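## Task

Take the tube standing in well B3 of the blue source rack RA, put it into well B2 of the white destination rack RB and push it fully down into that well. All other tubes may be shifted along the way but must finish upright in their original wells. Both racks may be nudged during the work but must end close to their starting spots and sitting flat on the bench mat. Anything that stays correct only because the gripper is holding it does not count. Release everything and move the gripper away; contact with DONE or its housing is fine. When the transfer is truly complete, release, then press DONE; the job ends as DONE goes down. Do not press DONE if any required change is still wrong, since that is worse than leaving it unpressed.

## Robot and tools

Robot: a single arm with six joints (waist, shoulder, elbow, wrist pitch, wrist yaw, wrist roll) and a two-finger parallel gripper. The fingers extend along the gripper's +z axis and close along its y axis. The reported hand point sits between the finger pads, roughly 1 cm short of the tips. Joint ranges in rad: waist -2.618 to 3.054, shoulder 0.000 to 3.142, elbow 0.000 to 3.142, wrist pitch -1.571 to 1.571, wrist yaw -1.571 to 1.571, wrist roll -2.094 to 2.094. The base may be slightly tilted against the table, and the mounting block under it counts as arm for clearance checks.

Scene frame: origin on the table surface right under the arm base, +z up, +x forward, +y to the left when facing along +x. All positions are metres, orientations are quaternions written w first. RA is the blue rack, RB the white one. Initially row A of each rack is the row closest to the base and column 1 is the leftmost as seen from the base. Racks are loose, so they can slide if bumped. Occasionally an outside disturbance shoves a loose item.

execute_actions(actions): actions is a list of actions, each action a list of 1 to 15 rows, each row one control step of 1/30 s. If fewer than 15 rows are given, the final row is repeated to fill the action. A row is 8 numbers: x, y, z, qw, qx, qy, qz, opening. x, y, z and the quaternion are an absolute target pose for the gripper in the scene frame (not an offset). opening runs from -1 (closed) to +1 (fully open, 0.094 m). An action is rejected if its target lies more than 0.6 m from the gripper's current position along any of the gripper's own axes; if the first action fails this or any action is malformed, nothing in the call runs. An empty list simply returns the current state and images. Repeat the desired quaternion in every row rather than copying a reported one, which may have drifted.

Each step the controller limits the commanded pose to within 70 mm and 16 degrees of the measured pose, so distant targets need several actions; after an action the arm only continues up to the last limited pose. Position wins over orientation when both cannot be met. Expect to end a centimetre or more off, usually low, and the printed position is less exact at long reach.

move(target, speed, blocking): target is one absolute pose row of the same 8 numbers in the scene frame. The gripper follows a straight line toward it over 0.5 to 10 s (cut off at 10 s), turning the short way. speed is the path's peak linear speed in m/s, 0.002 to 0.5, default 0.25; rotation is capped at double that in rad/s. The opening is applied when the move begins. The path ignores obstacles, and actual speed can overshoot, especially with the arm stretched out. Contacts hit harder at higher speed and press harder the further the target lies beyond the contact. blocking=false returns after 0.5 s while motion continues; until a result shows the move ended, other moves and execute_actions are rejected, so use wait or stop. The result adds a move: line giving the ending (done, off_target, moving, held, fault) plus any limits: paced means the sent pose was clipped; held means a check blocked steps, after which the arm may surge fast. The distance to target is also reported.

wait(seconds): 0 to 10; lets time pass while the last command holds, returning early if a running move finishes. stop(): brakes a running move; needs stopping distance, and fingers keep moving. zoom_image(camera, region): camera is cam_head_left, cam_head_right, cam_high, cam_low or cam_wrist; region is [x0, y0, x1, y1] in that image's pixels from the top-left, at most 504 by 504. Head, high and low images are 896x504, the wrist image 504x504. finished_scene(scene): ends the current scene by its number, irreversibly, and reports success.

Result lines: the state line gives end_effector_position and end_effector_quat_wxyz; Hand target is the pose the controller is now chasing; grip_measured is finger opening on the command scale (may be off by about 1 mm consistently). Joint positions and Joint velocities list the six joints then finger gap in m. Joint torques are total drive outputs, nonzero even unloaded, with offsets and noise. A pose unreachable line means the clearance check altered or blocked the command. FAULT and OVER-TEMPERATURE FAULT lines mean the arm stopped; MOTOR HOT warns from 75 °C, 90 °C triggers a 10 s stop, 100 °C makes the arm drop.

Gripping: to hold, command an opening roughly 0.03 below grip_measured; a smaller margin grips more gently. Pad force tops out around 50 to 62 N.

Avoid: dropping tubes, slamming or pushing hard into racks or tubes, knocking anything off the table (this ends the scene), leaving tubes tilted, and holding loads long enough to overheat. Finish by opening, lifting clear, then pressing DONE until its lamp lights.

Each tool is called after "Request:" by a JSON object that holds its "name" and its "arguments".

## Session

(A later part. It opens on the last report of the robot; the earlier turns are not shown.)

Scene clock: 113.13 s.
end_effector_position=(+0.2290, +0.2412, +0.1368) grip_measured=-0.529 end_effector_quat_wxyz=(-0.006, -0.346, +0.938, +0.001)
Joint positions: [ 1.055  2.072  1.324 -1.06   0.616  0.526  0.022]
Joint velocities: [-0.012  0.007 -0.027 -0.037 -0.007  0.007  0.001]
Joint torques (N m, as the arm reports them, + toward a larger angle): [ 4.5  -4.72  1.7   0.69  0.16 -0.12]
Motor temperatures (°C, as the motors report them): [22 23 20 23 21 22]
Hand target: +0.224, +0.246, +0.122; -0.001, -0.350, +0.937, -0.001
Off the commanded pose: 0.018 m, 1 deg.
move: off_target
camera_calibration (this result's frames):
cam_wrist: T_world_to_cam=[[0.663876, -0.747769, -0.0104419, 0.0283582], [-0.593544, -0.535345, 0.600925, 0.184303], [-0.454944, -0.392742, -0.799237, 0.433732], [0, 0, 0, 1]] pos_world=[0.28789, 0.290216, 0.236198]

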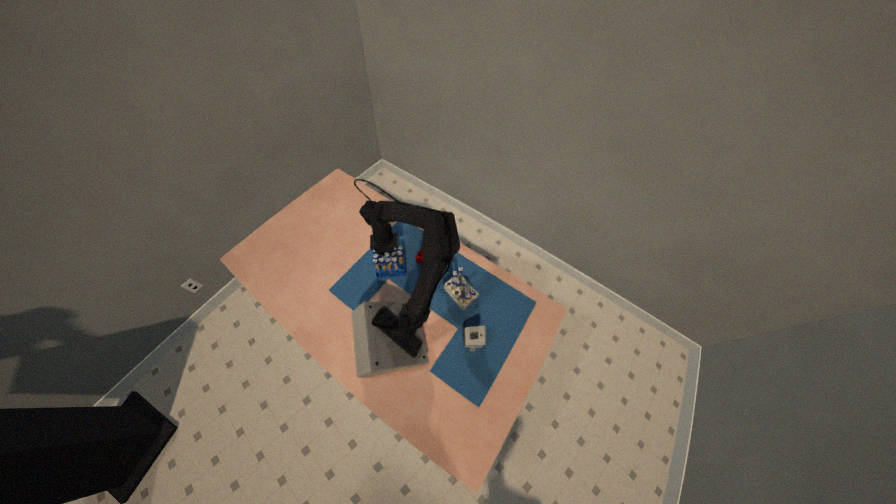

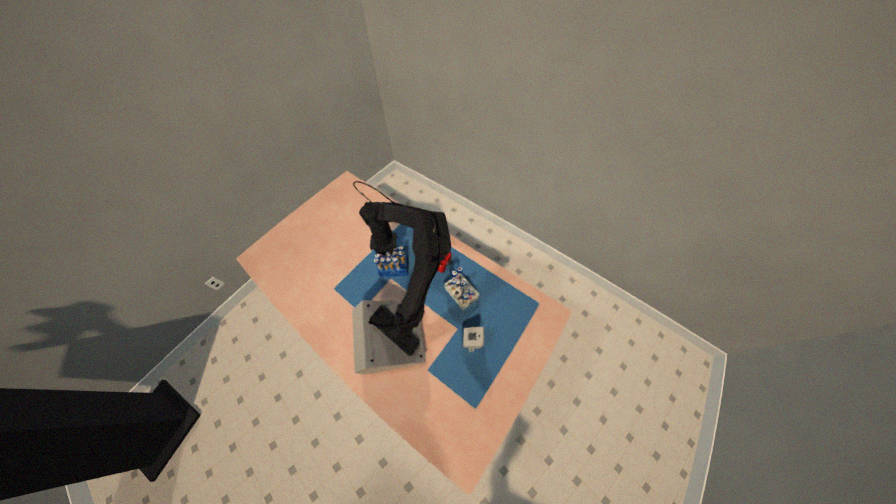

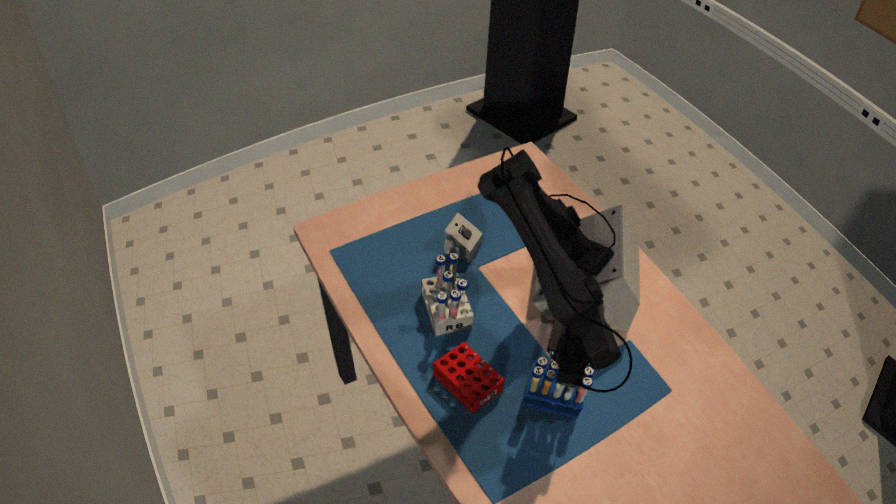

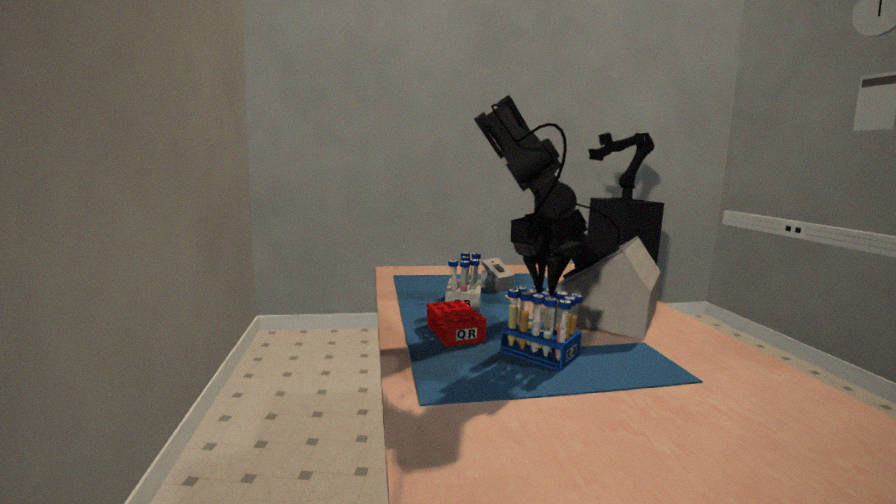

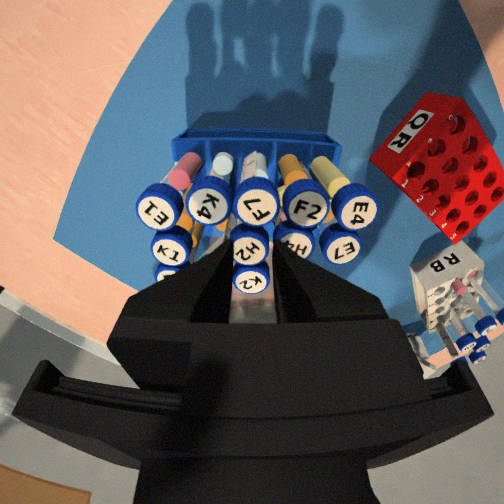

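Request:
{"name": "move", "arguments": {"target": [0.2216,0.2502,0.168,0,0.35,-0.937,0,-0.45], "speed": 0.05}}

Request:
{"name": "move", "arguments": {"target": [0.2216,0.2502,0.121,0,0.35,-0.937,0,-0.45], "speed": 0.02}}

Request:
{"name": "zoom_image", "arguments": {"camera": "cam_wrist", "region": [130,160,380,330]}}

Scene clock: 119.50 s.
end_effector_position=(+0.2244, +0.2413, +0.1609) grip_measured=-0.451 end_effector_quat_wxyz=(-0.008, -0.347, +0.938, -0.003)
Joint positions: [ 1.106  2.072  1.392 -1.175  0.605  0.593  0.026]
Joint velocities: [-0.027 -0.002 -0.012 -0.051 -0.022  0.095 -0.   ]
Joint torques (N m, as the arm reports them, + toward a larger angle): [ 7.17 -5.55  6.15 -0.06  0.    0.11]
Motor temperatures (°C, as the motors report them): [22 23 20 23 21 22]
Hand target: +0.221, +0.250, +0.168; -0.000, -0.350, +0.937, +0.001
Off the commanded pose: 0.012 m, 1 deg.
move: off_target
camera_calibration (this result's frames):
cam_wrist: T_world_to_cam=[[0.664308, -0.74745, -0.00356004, 0.030515], [-0.592572, -0.529549, 0.606989, 0.164583], [-0.45558, -0.401118, -0.794702, 0.452312], [0, 0, 0, 1]] pos_world=[0.28332, 0.291394, 0.259661]

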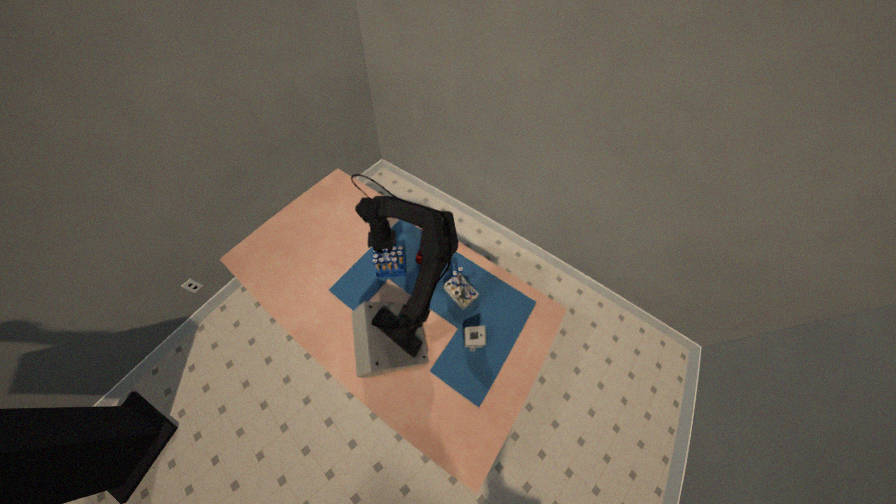

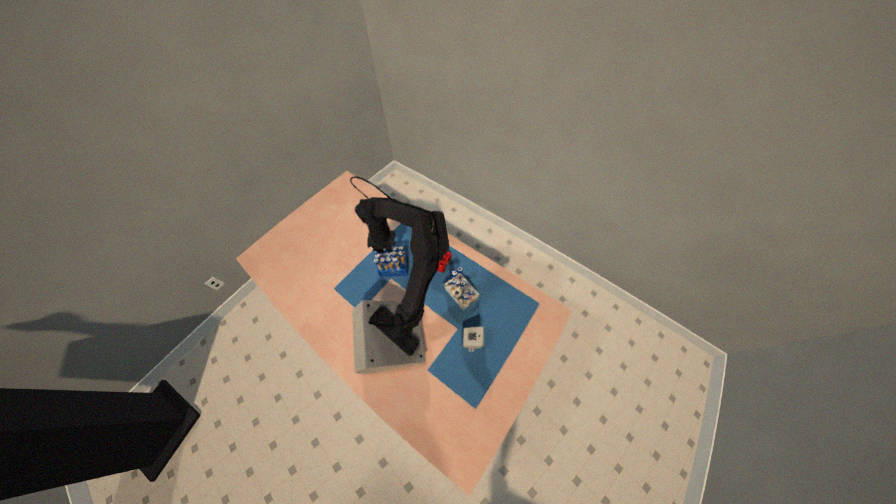

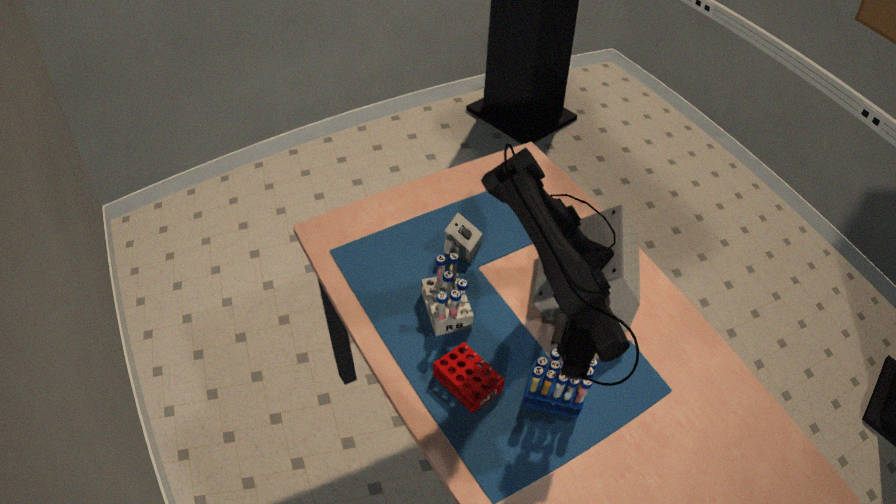

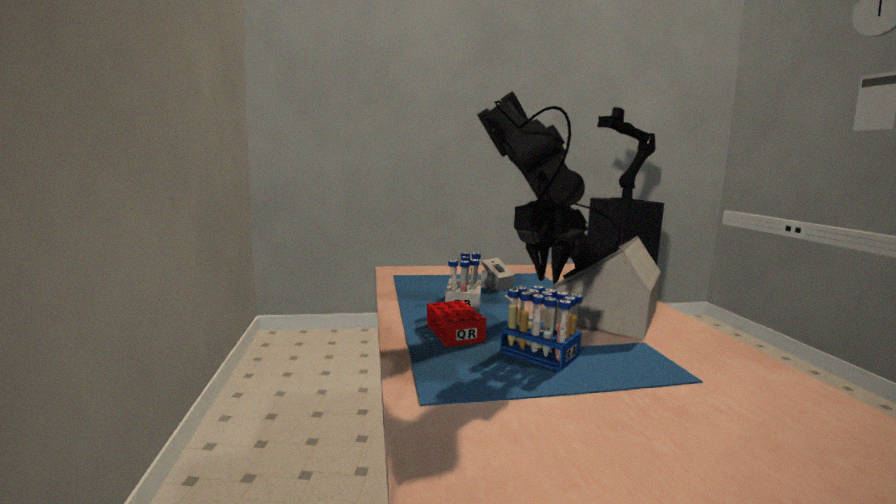

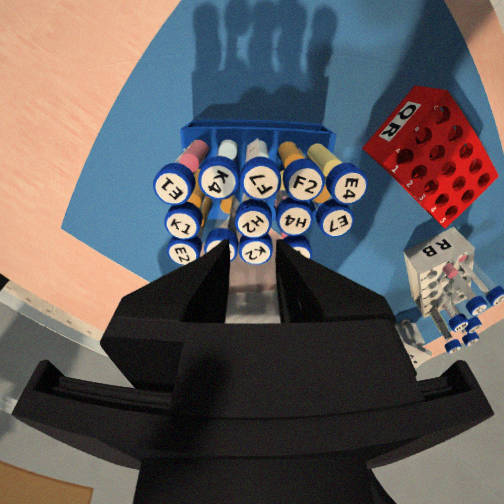

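Scene clock: 121.83 s.
end_effector_position=(+0.2244, +0.2426, +0.1225) grip_measured=-0.451 end_effector_quat_wxyz=(-0.006, -0.346, +0.938, -0.009)
Joint positions: [ 1.048  2.104  1.3   -1.02   0.631  0.53   0.026]
Joint velocities: [ 0.012  0.002 -0.017  0.007  0.007 -0.066  0.   ]
Joint torques (N m, as the arm reports them, + toward a larger angle): [ 5.57 -6.83  3.6   0.36 -0.1  -0.1 ]
Motor temperatures (°C, as the motors report them): [22 23 20 23 21 22]
Hand target: +0.222, +0.250, +0.121; +0.000, -0.350, +0.937, -0.001
Off the commanded pose: 0.008 m, 1 deg.
move: done
camera_calibration (this result's frames):
cam_wrist: T_world_to_cam=[[0.663941, -0.747722, 0.00969086, 0.0298592], [-0.597802, -0.522945, 0.607586, 0.188062], [-0.449237, -0.409195, -0.794195, 0.422831], [0, 0, 0, 1]] pos_world=[0.282551, 0.293693, 0.221257]

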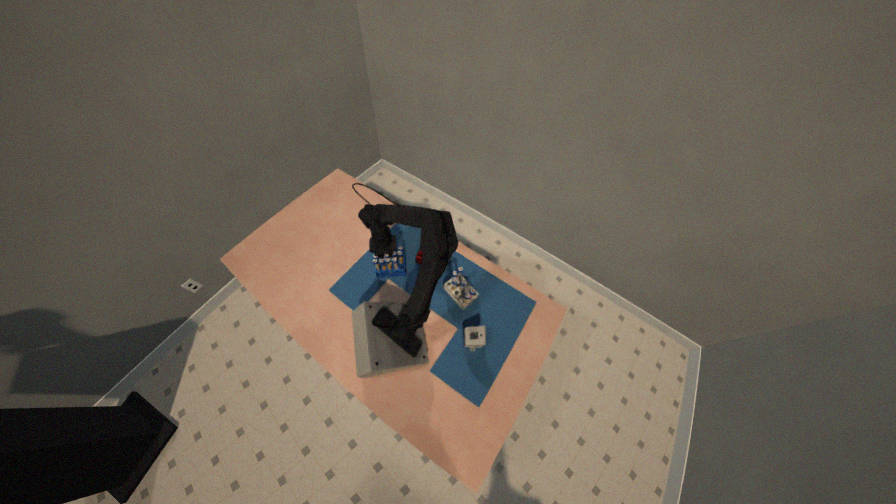

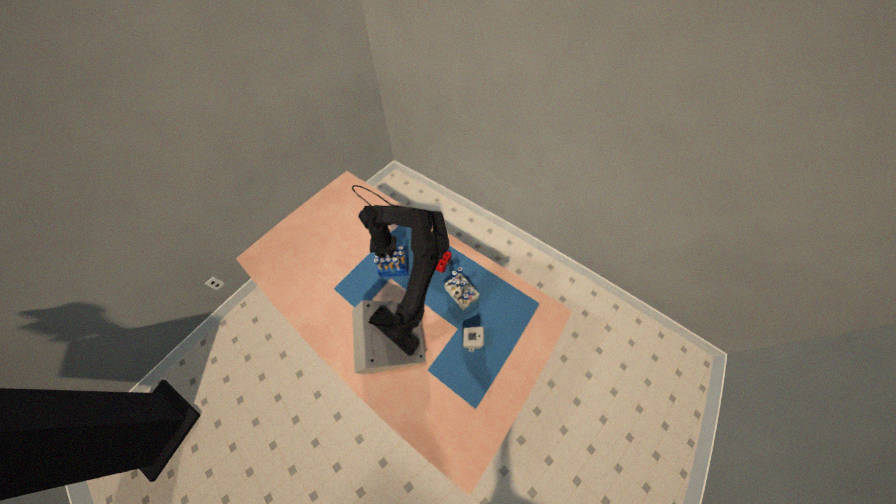

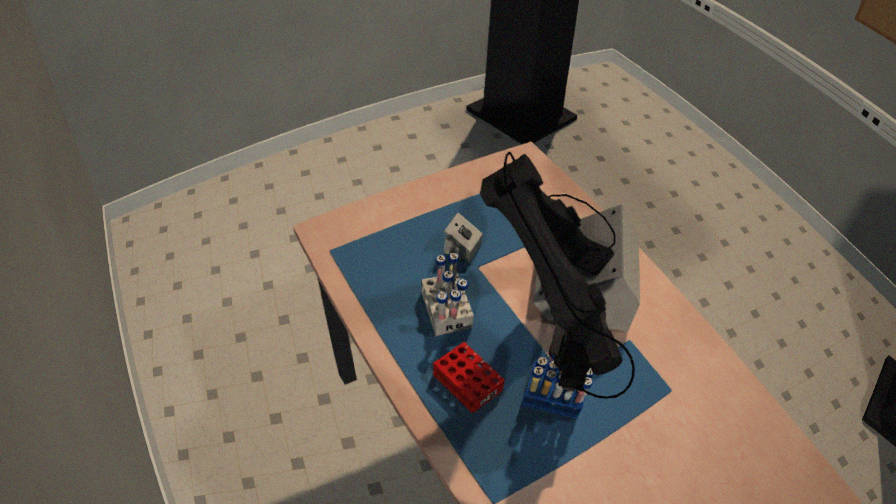

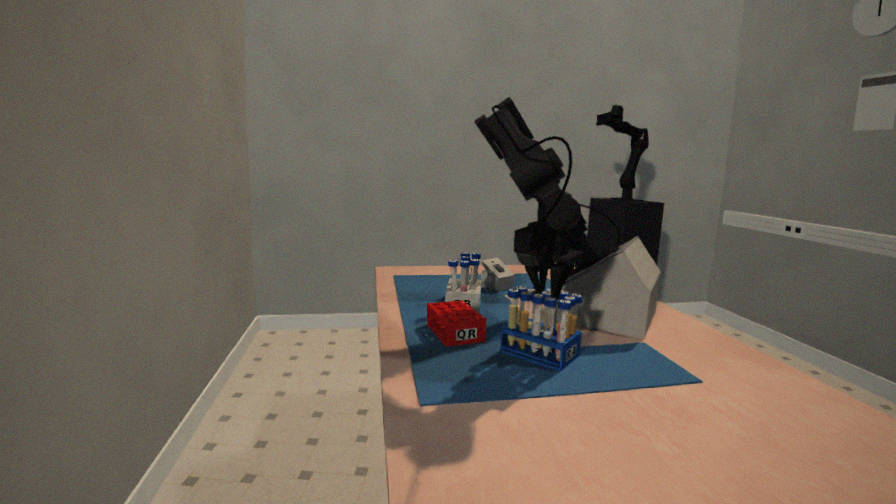

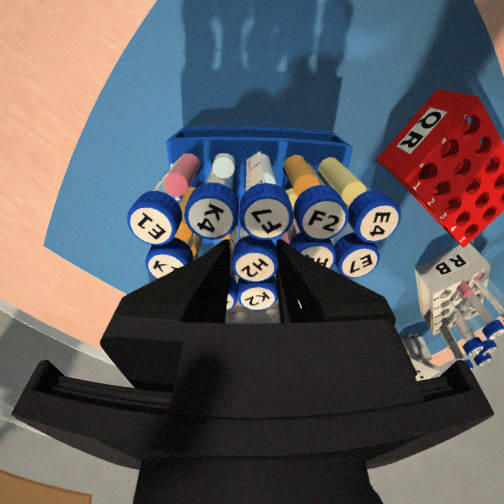

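Region (130, 160, 380, 330) of cam_wrist's 504x504 image, scaled by 2.016, with more detail than that image has; it fills the top 343 rows of this view, and the rest is white.

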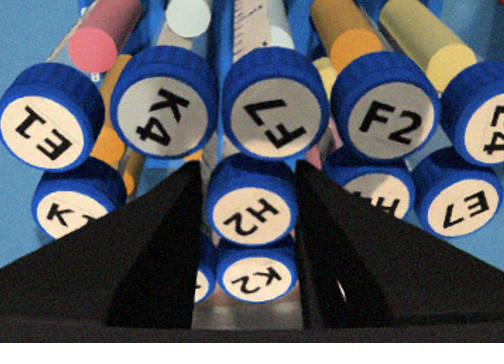

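In. Close.

Request:
{"name": "move", "arguments": {"target": [0.223,0.2485,0.121,0,0.35,-0.937,0,-0.66], "speed": 0.02}}

Request:
{"name": "move", "arguments": {"target": [0.224,0.247,0.26,0,0.35,-0.937,0,-0.66], "speed": 0.06}}

Scene clock: 126.67 s.
end_effector_position=(+0.2253, +0.2417, +0.1220) grip_measured=-0.552 end_effector_quat_wxyz=(-0.006, -0.349, +0.937, -0.011)
Joint positions: [ 1.045  2.104  1.3   -1.021  0.634  0.524  0.021]
Joint velocities: [ 0.022 -0.002  0.007 -0.066 -0.007 -0.11  -0.001]
Joint torques (N m, as the arm reports them, + toward a larger angle): [ 5.39 -7.37  3.3   0.33 -0.1  -0.1 ]
Motor temperatures (°C, as the motors report them): [22 23 20 23 21 22]
Hand target: +0.223, +0.248, +0.121; -0.000, -0.350, +0.937, -0.000
Off the commanded pose: 0.007 m, 1 deg.
move: done
camera_calibration (this result's frames):
cam_wrist: T_world_to_cam=[[0.667745, -0.744285, 0.012535, 0.0266019], [-0.595714, -0.524203, 0.608553, 0.188176], [-0.446366, -0.413825, -0.793414, 0.422825], [0, 0, 0, 1]] pos_world=[0.28307, 0.293417, 0.220627]

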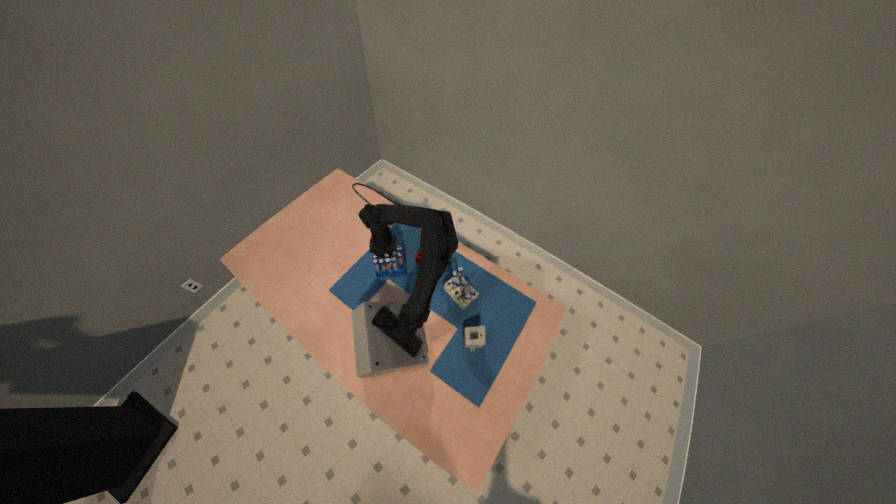

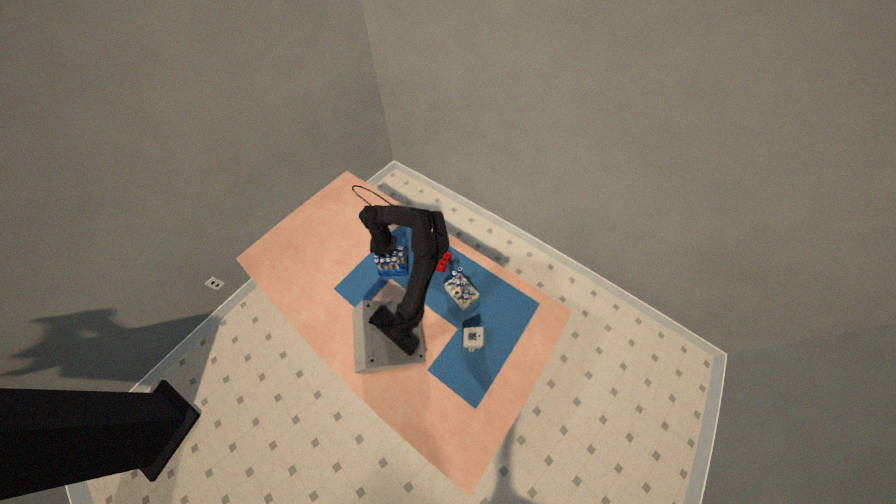

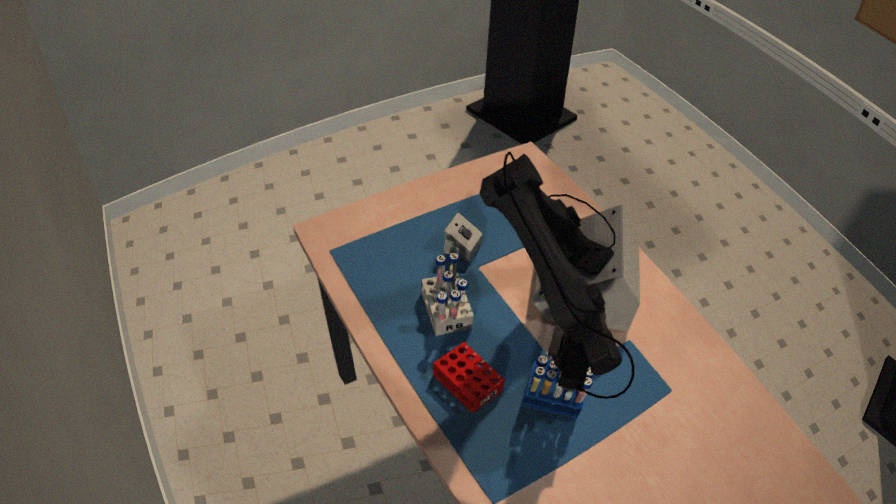

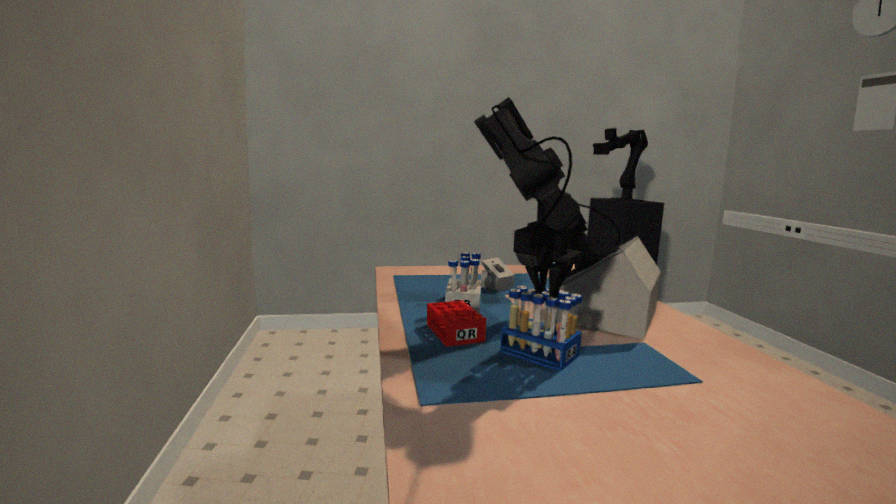

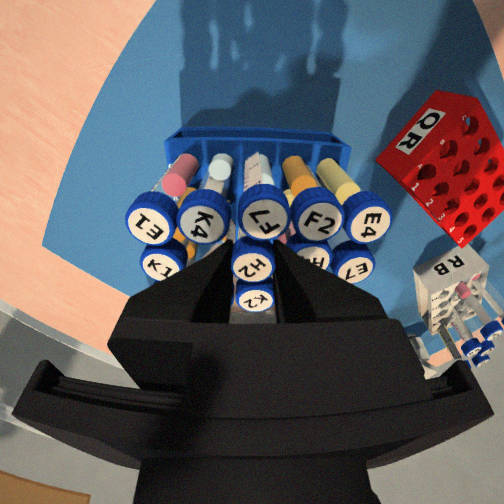

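Scene clock: 129.33 s.
end_effector_position=(+0.2246, +0.2432, +0.2460) grip_measured=-0.552 end_effector_quat_wxyz=(-0.009, -0.352, +0.936, -0.002)
Joint positions: [ 1.235  2.104  1.712 -1.542  0.56   0.726  0.021]
Joint velocities: [ 0.007 -0.002 -0.027 -0.022 -0.022 -0.022 -0.001]
Joint torques (N m, as the arm reports them, + toward a larger angle): [ 6.98 -7.69  6.13 -0.01 -0.01  0.12]
Motor temperatures (°C, as the motors report them): [22 23 20 23 21 22]
Hand target: +0.223, +0.247, +0.260; +0.004, -0.351, +0.936, +0.012
Off the commanded pose: 0.015 m, 1 deg.
joint sent to its limit — the command would take joint 4 (wrist pitch) past its lower limit, so that joint was sent only as far as its limit.
move: off_target
camera_calibration (this result's frames):
cam_wrist: T_world_to_cam=[[0.673531, -0.739126, -0.00701465, 0.0288105], [-0.584186, -0.538108, 0.607591, 0.114129], [-0.452861, -0.405134, -0.794219, 0.52105], [0, 0, 0, 1]] pos_world=[0.283231, 0.293803, 0.344686]

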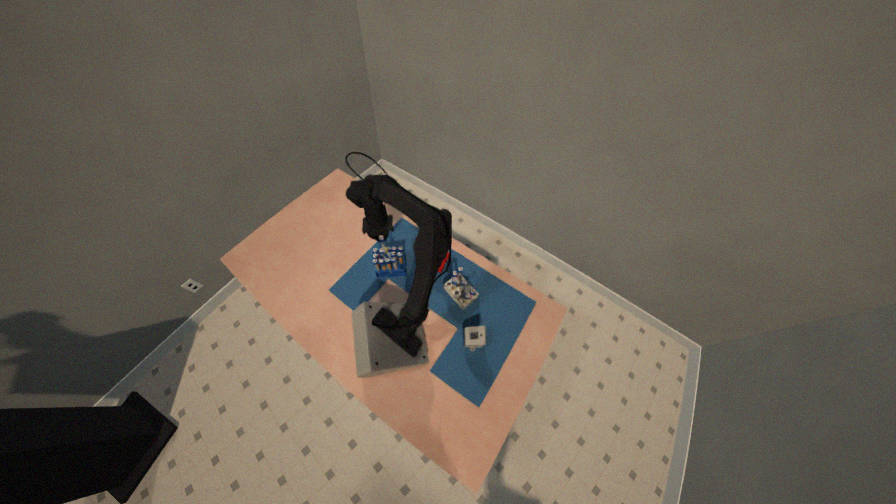

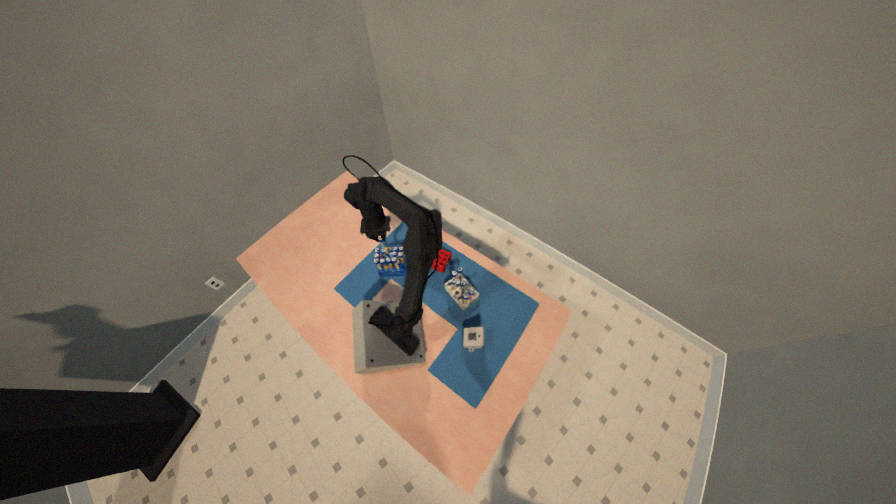

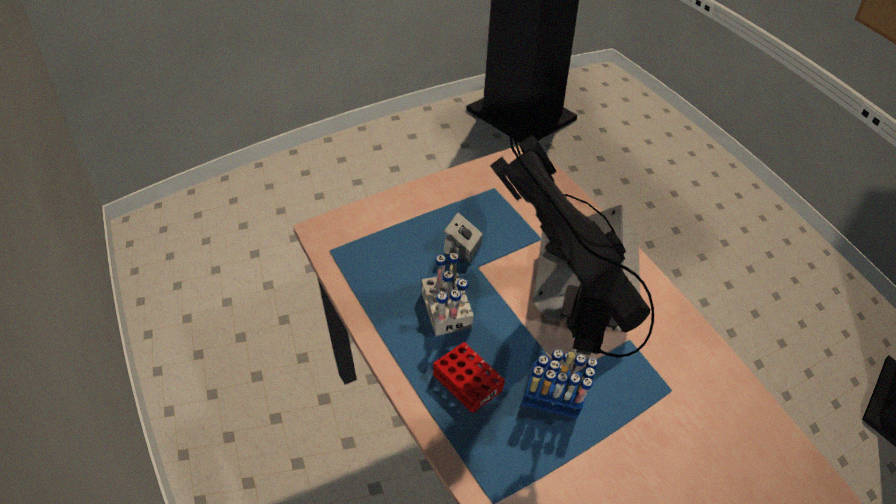

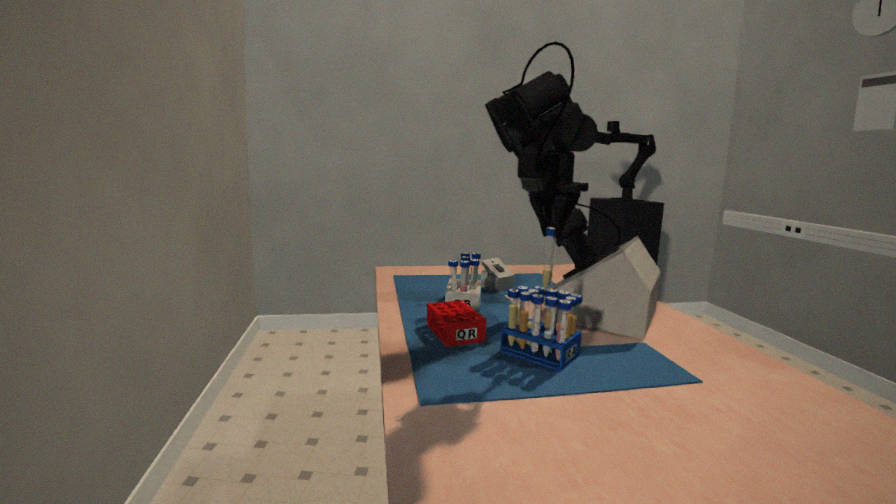

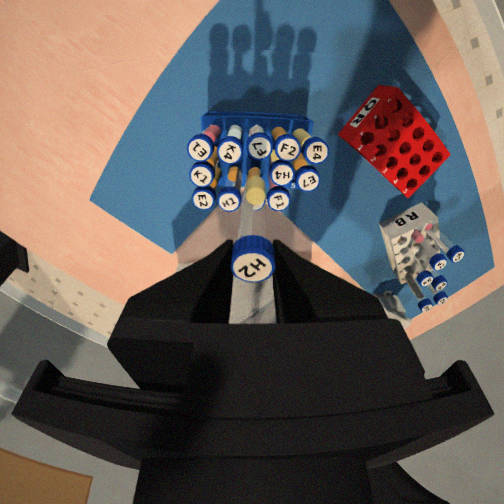

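Request:
{"name": "move", "arguments": {"target": [0.3,0.15,0.29,0,0.2,-0.98,0,-0.66], "speed": 0.12}}

Request:
{"name": "move", "arguments": {"target": [0.35,-0.04,0.28,0,0,-1,0,-0.66], "speed": 0.12}}

Scene clock: 136.23 s.
end_effector_position=(+0.2976, +0.1529, +0.2851) grip_measured=-0.552 end_effector_quat_wxyz=(+0.044, -0.204, +0.976, +0.062)
Joint positions: [ 1.097  1.723  1.629 -1.55   0.627  0.759  0.021]
Joint velocities: [ 0.002 -0.022 -0.002 -0.125  0.007  0.022  0.   ]
Joint torques (N m, as the arm reports them, + toward a larger angle): [ 4.32 -6.38  3.73  0.25  0.15  0.04]
Motor temperatures (°C, as the motors report them): [22 23 20 23 21 22]
Hand target: +0.300, +0.147, +0.290; +0.054, -0.198, +0.977, +0.065
Off the commanded pose: 0.006 m, 9 deg.
joint sent to its limit — the command would take joint 4 (wrist pitch) past its lower limit, so that joint was sent only as far as its limit.
move: off_target
camera_calibration (this result's frames):
cam_wrist: T_world_to_cam=[[0.420925, -0.901115, -0.103991, 0.0408292], [-0.763939, -0.413973, 0.494999, 0.151008], [-0.4891, -0.128915, -0.862648, 0.536648], [0, 0, 0, 1]] pos_world=[0.360649, 0.168487, 0.392436]

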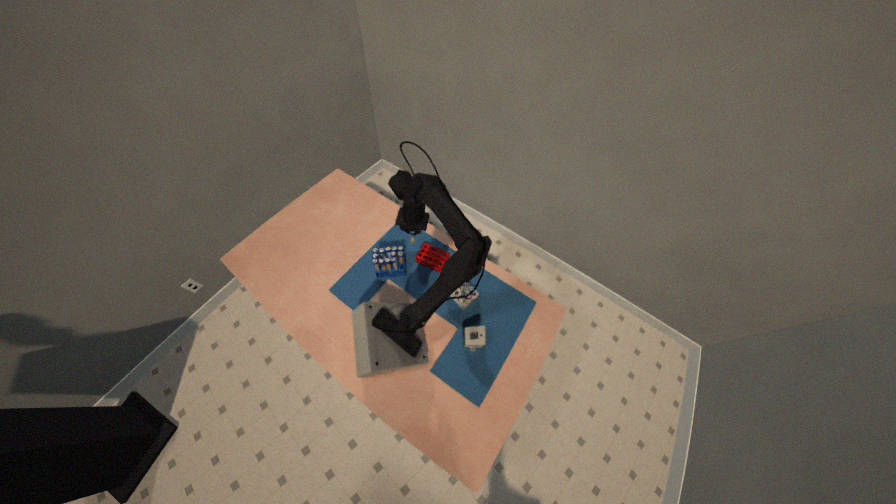

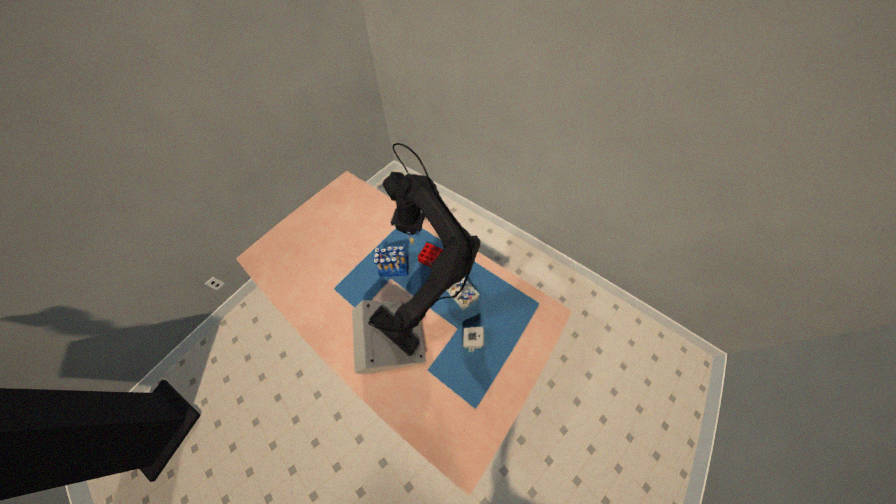

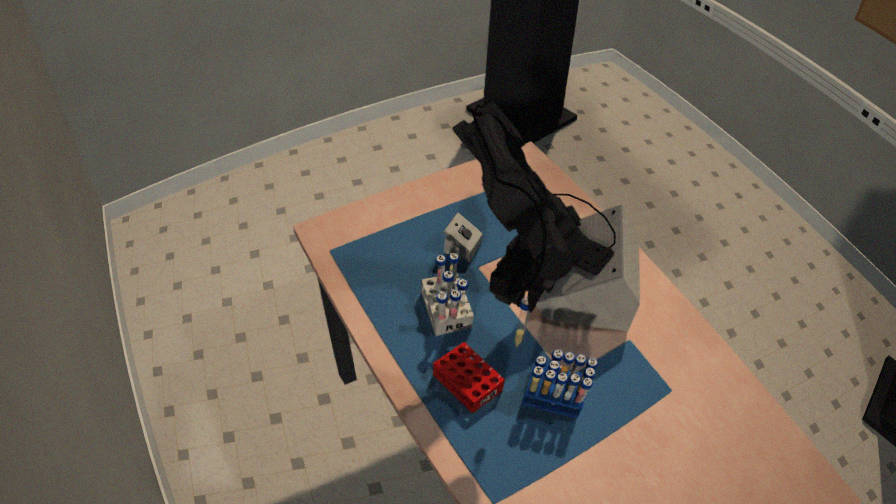

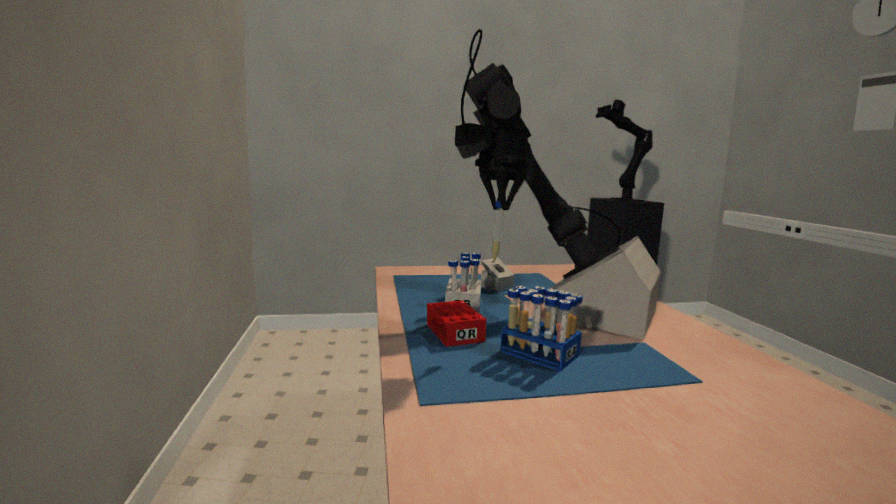

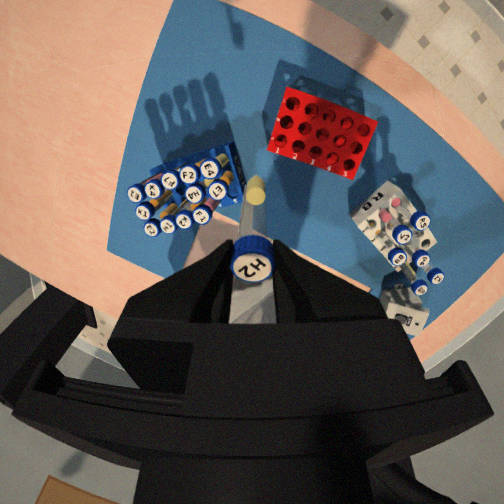

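Scene clock: 138.50 s.
end_effector_position=(+0.3421, -0.0353, +0.2688) grip_measured=-0.552 end_effector_quat_wxyz=(+0.060, -0.010, +0.997, +0.046)
Joint positions: [ 0.631  1.238  1.502 -1.552  0.654  0.563  0.021]
Joint velocities: [ 0.002 -0.022 -0.007 -0.051  0.007 -0.11  -0.   ]
Joint torques (N m, as the arm reports them, + toward a larger angle): [ 1.45 -5.29  6.14  0.29  0.06 -0.14]
Motor temperatures (°C, as the motors report them): [22 23 20 23 21 22]
Hand target: +0.347, -0.044, +0.280; +0.080, +0.002, +0.995, +0.056
Off the commanded pose: 0.014 m, 9 deg.
joint sent to its limit — the command would take joint 4 (wrist pitch) past its lower limit, so that joint was sent only as far as its limit.
move: off_target
camera_calibration (this result's frames):
cam_wrist: T_world_to_cam=[[0.0441592, -0.994809, -0.0916741, -0.026996], [-0.869234, -0.0834908, 0.4873, 0.164946], [-0.492424, 0.0581675, -0.868409, 0.529432], [0, 0, 0, 1]] pos_world=[0.405274, -0.0438802, 0.376911]

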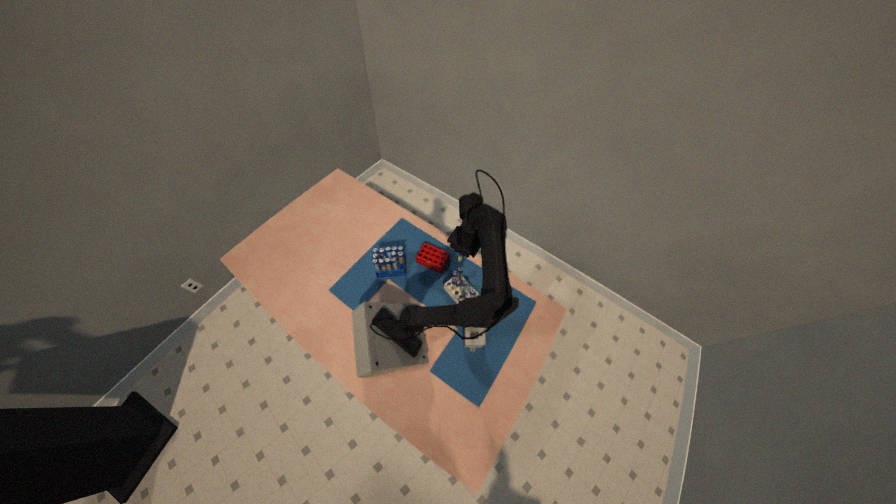

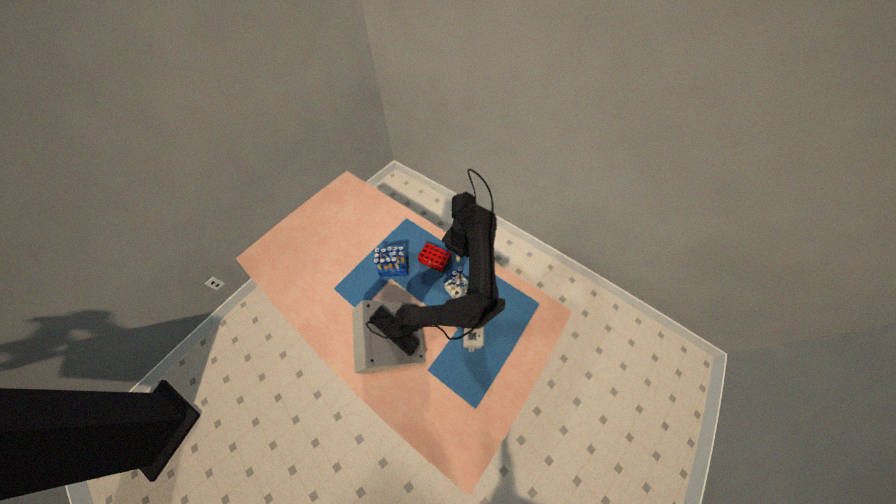

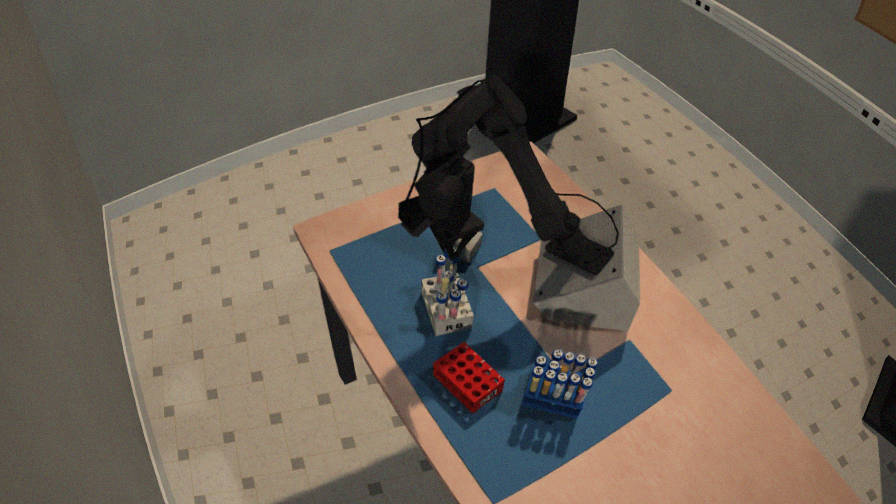

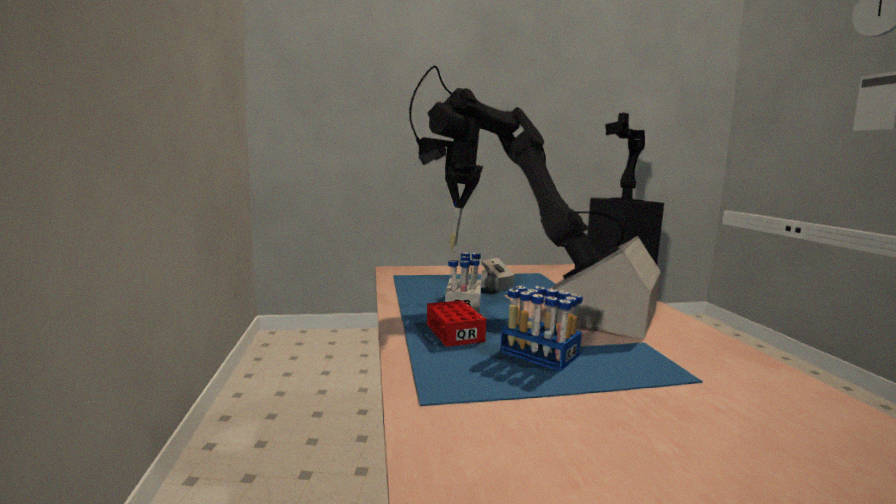

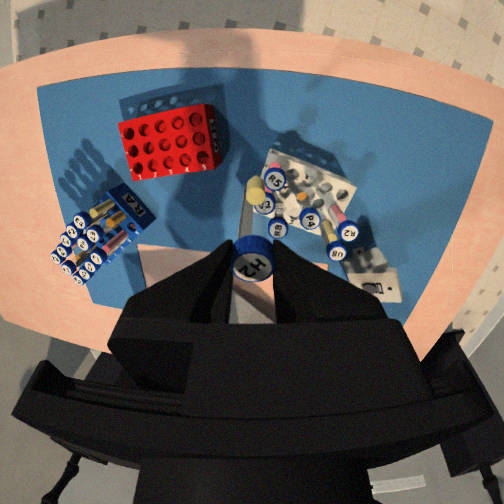

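Request:
{"name": "zoom_image", "arguments": {"camera": "cam_wrist", "region": [230,130,400,280]}}

Region (230, 130, 400, 280) of cam_wrist's 504x504 image, scaled by 2.965, with more detail than that image has; it fills the top 445 rows of this view, and the rest is white.

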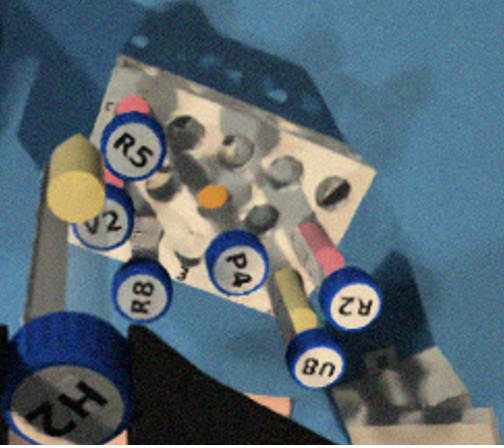

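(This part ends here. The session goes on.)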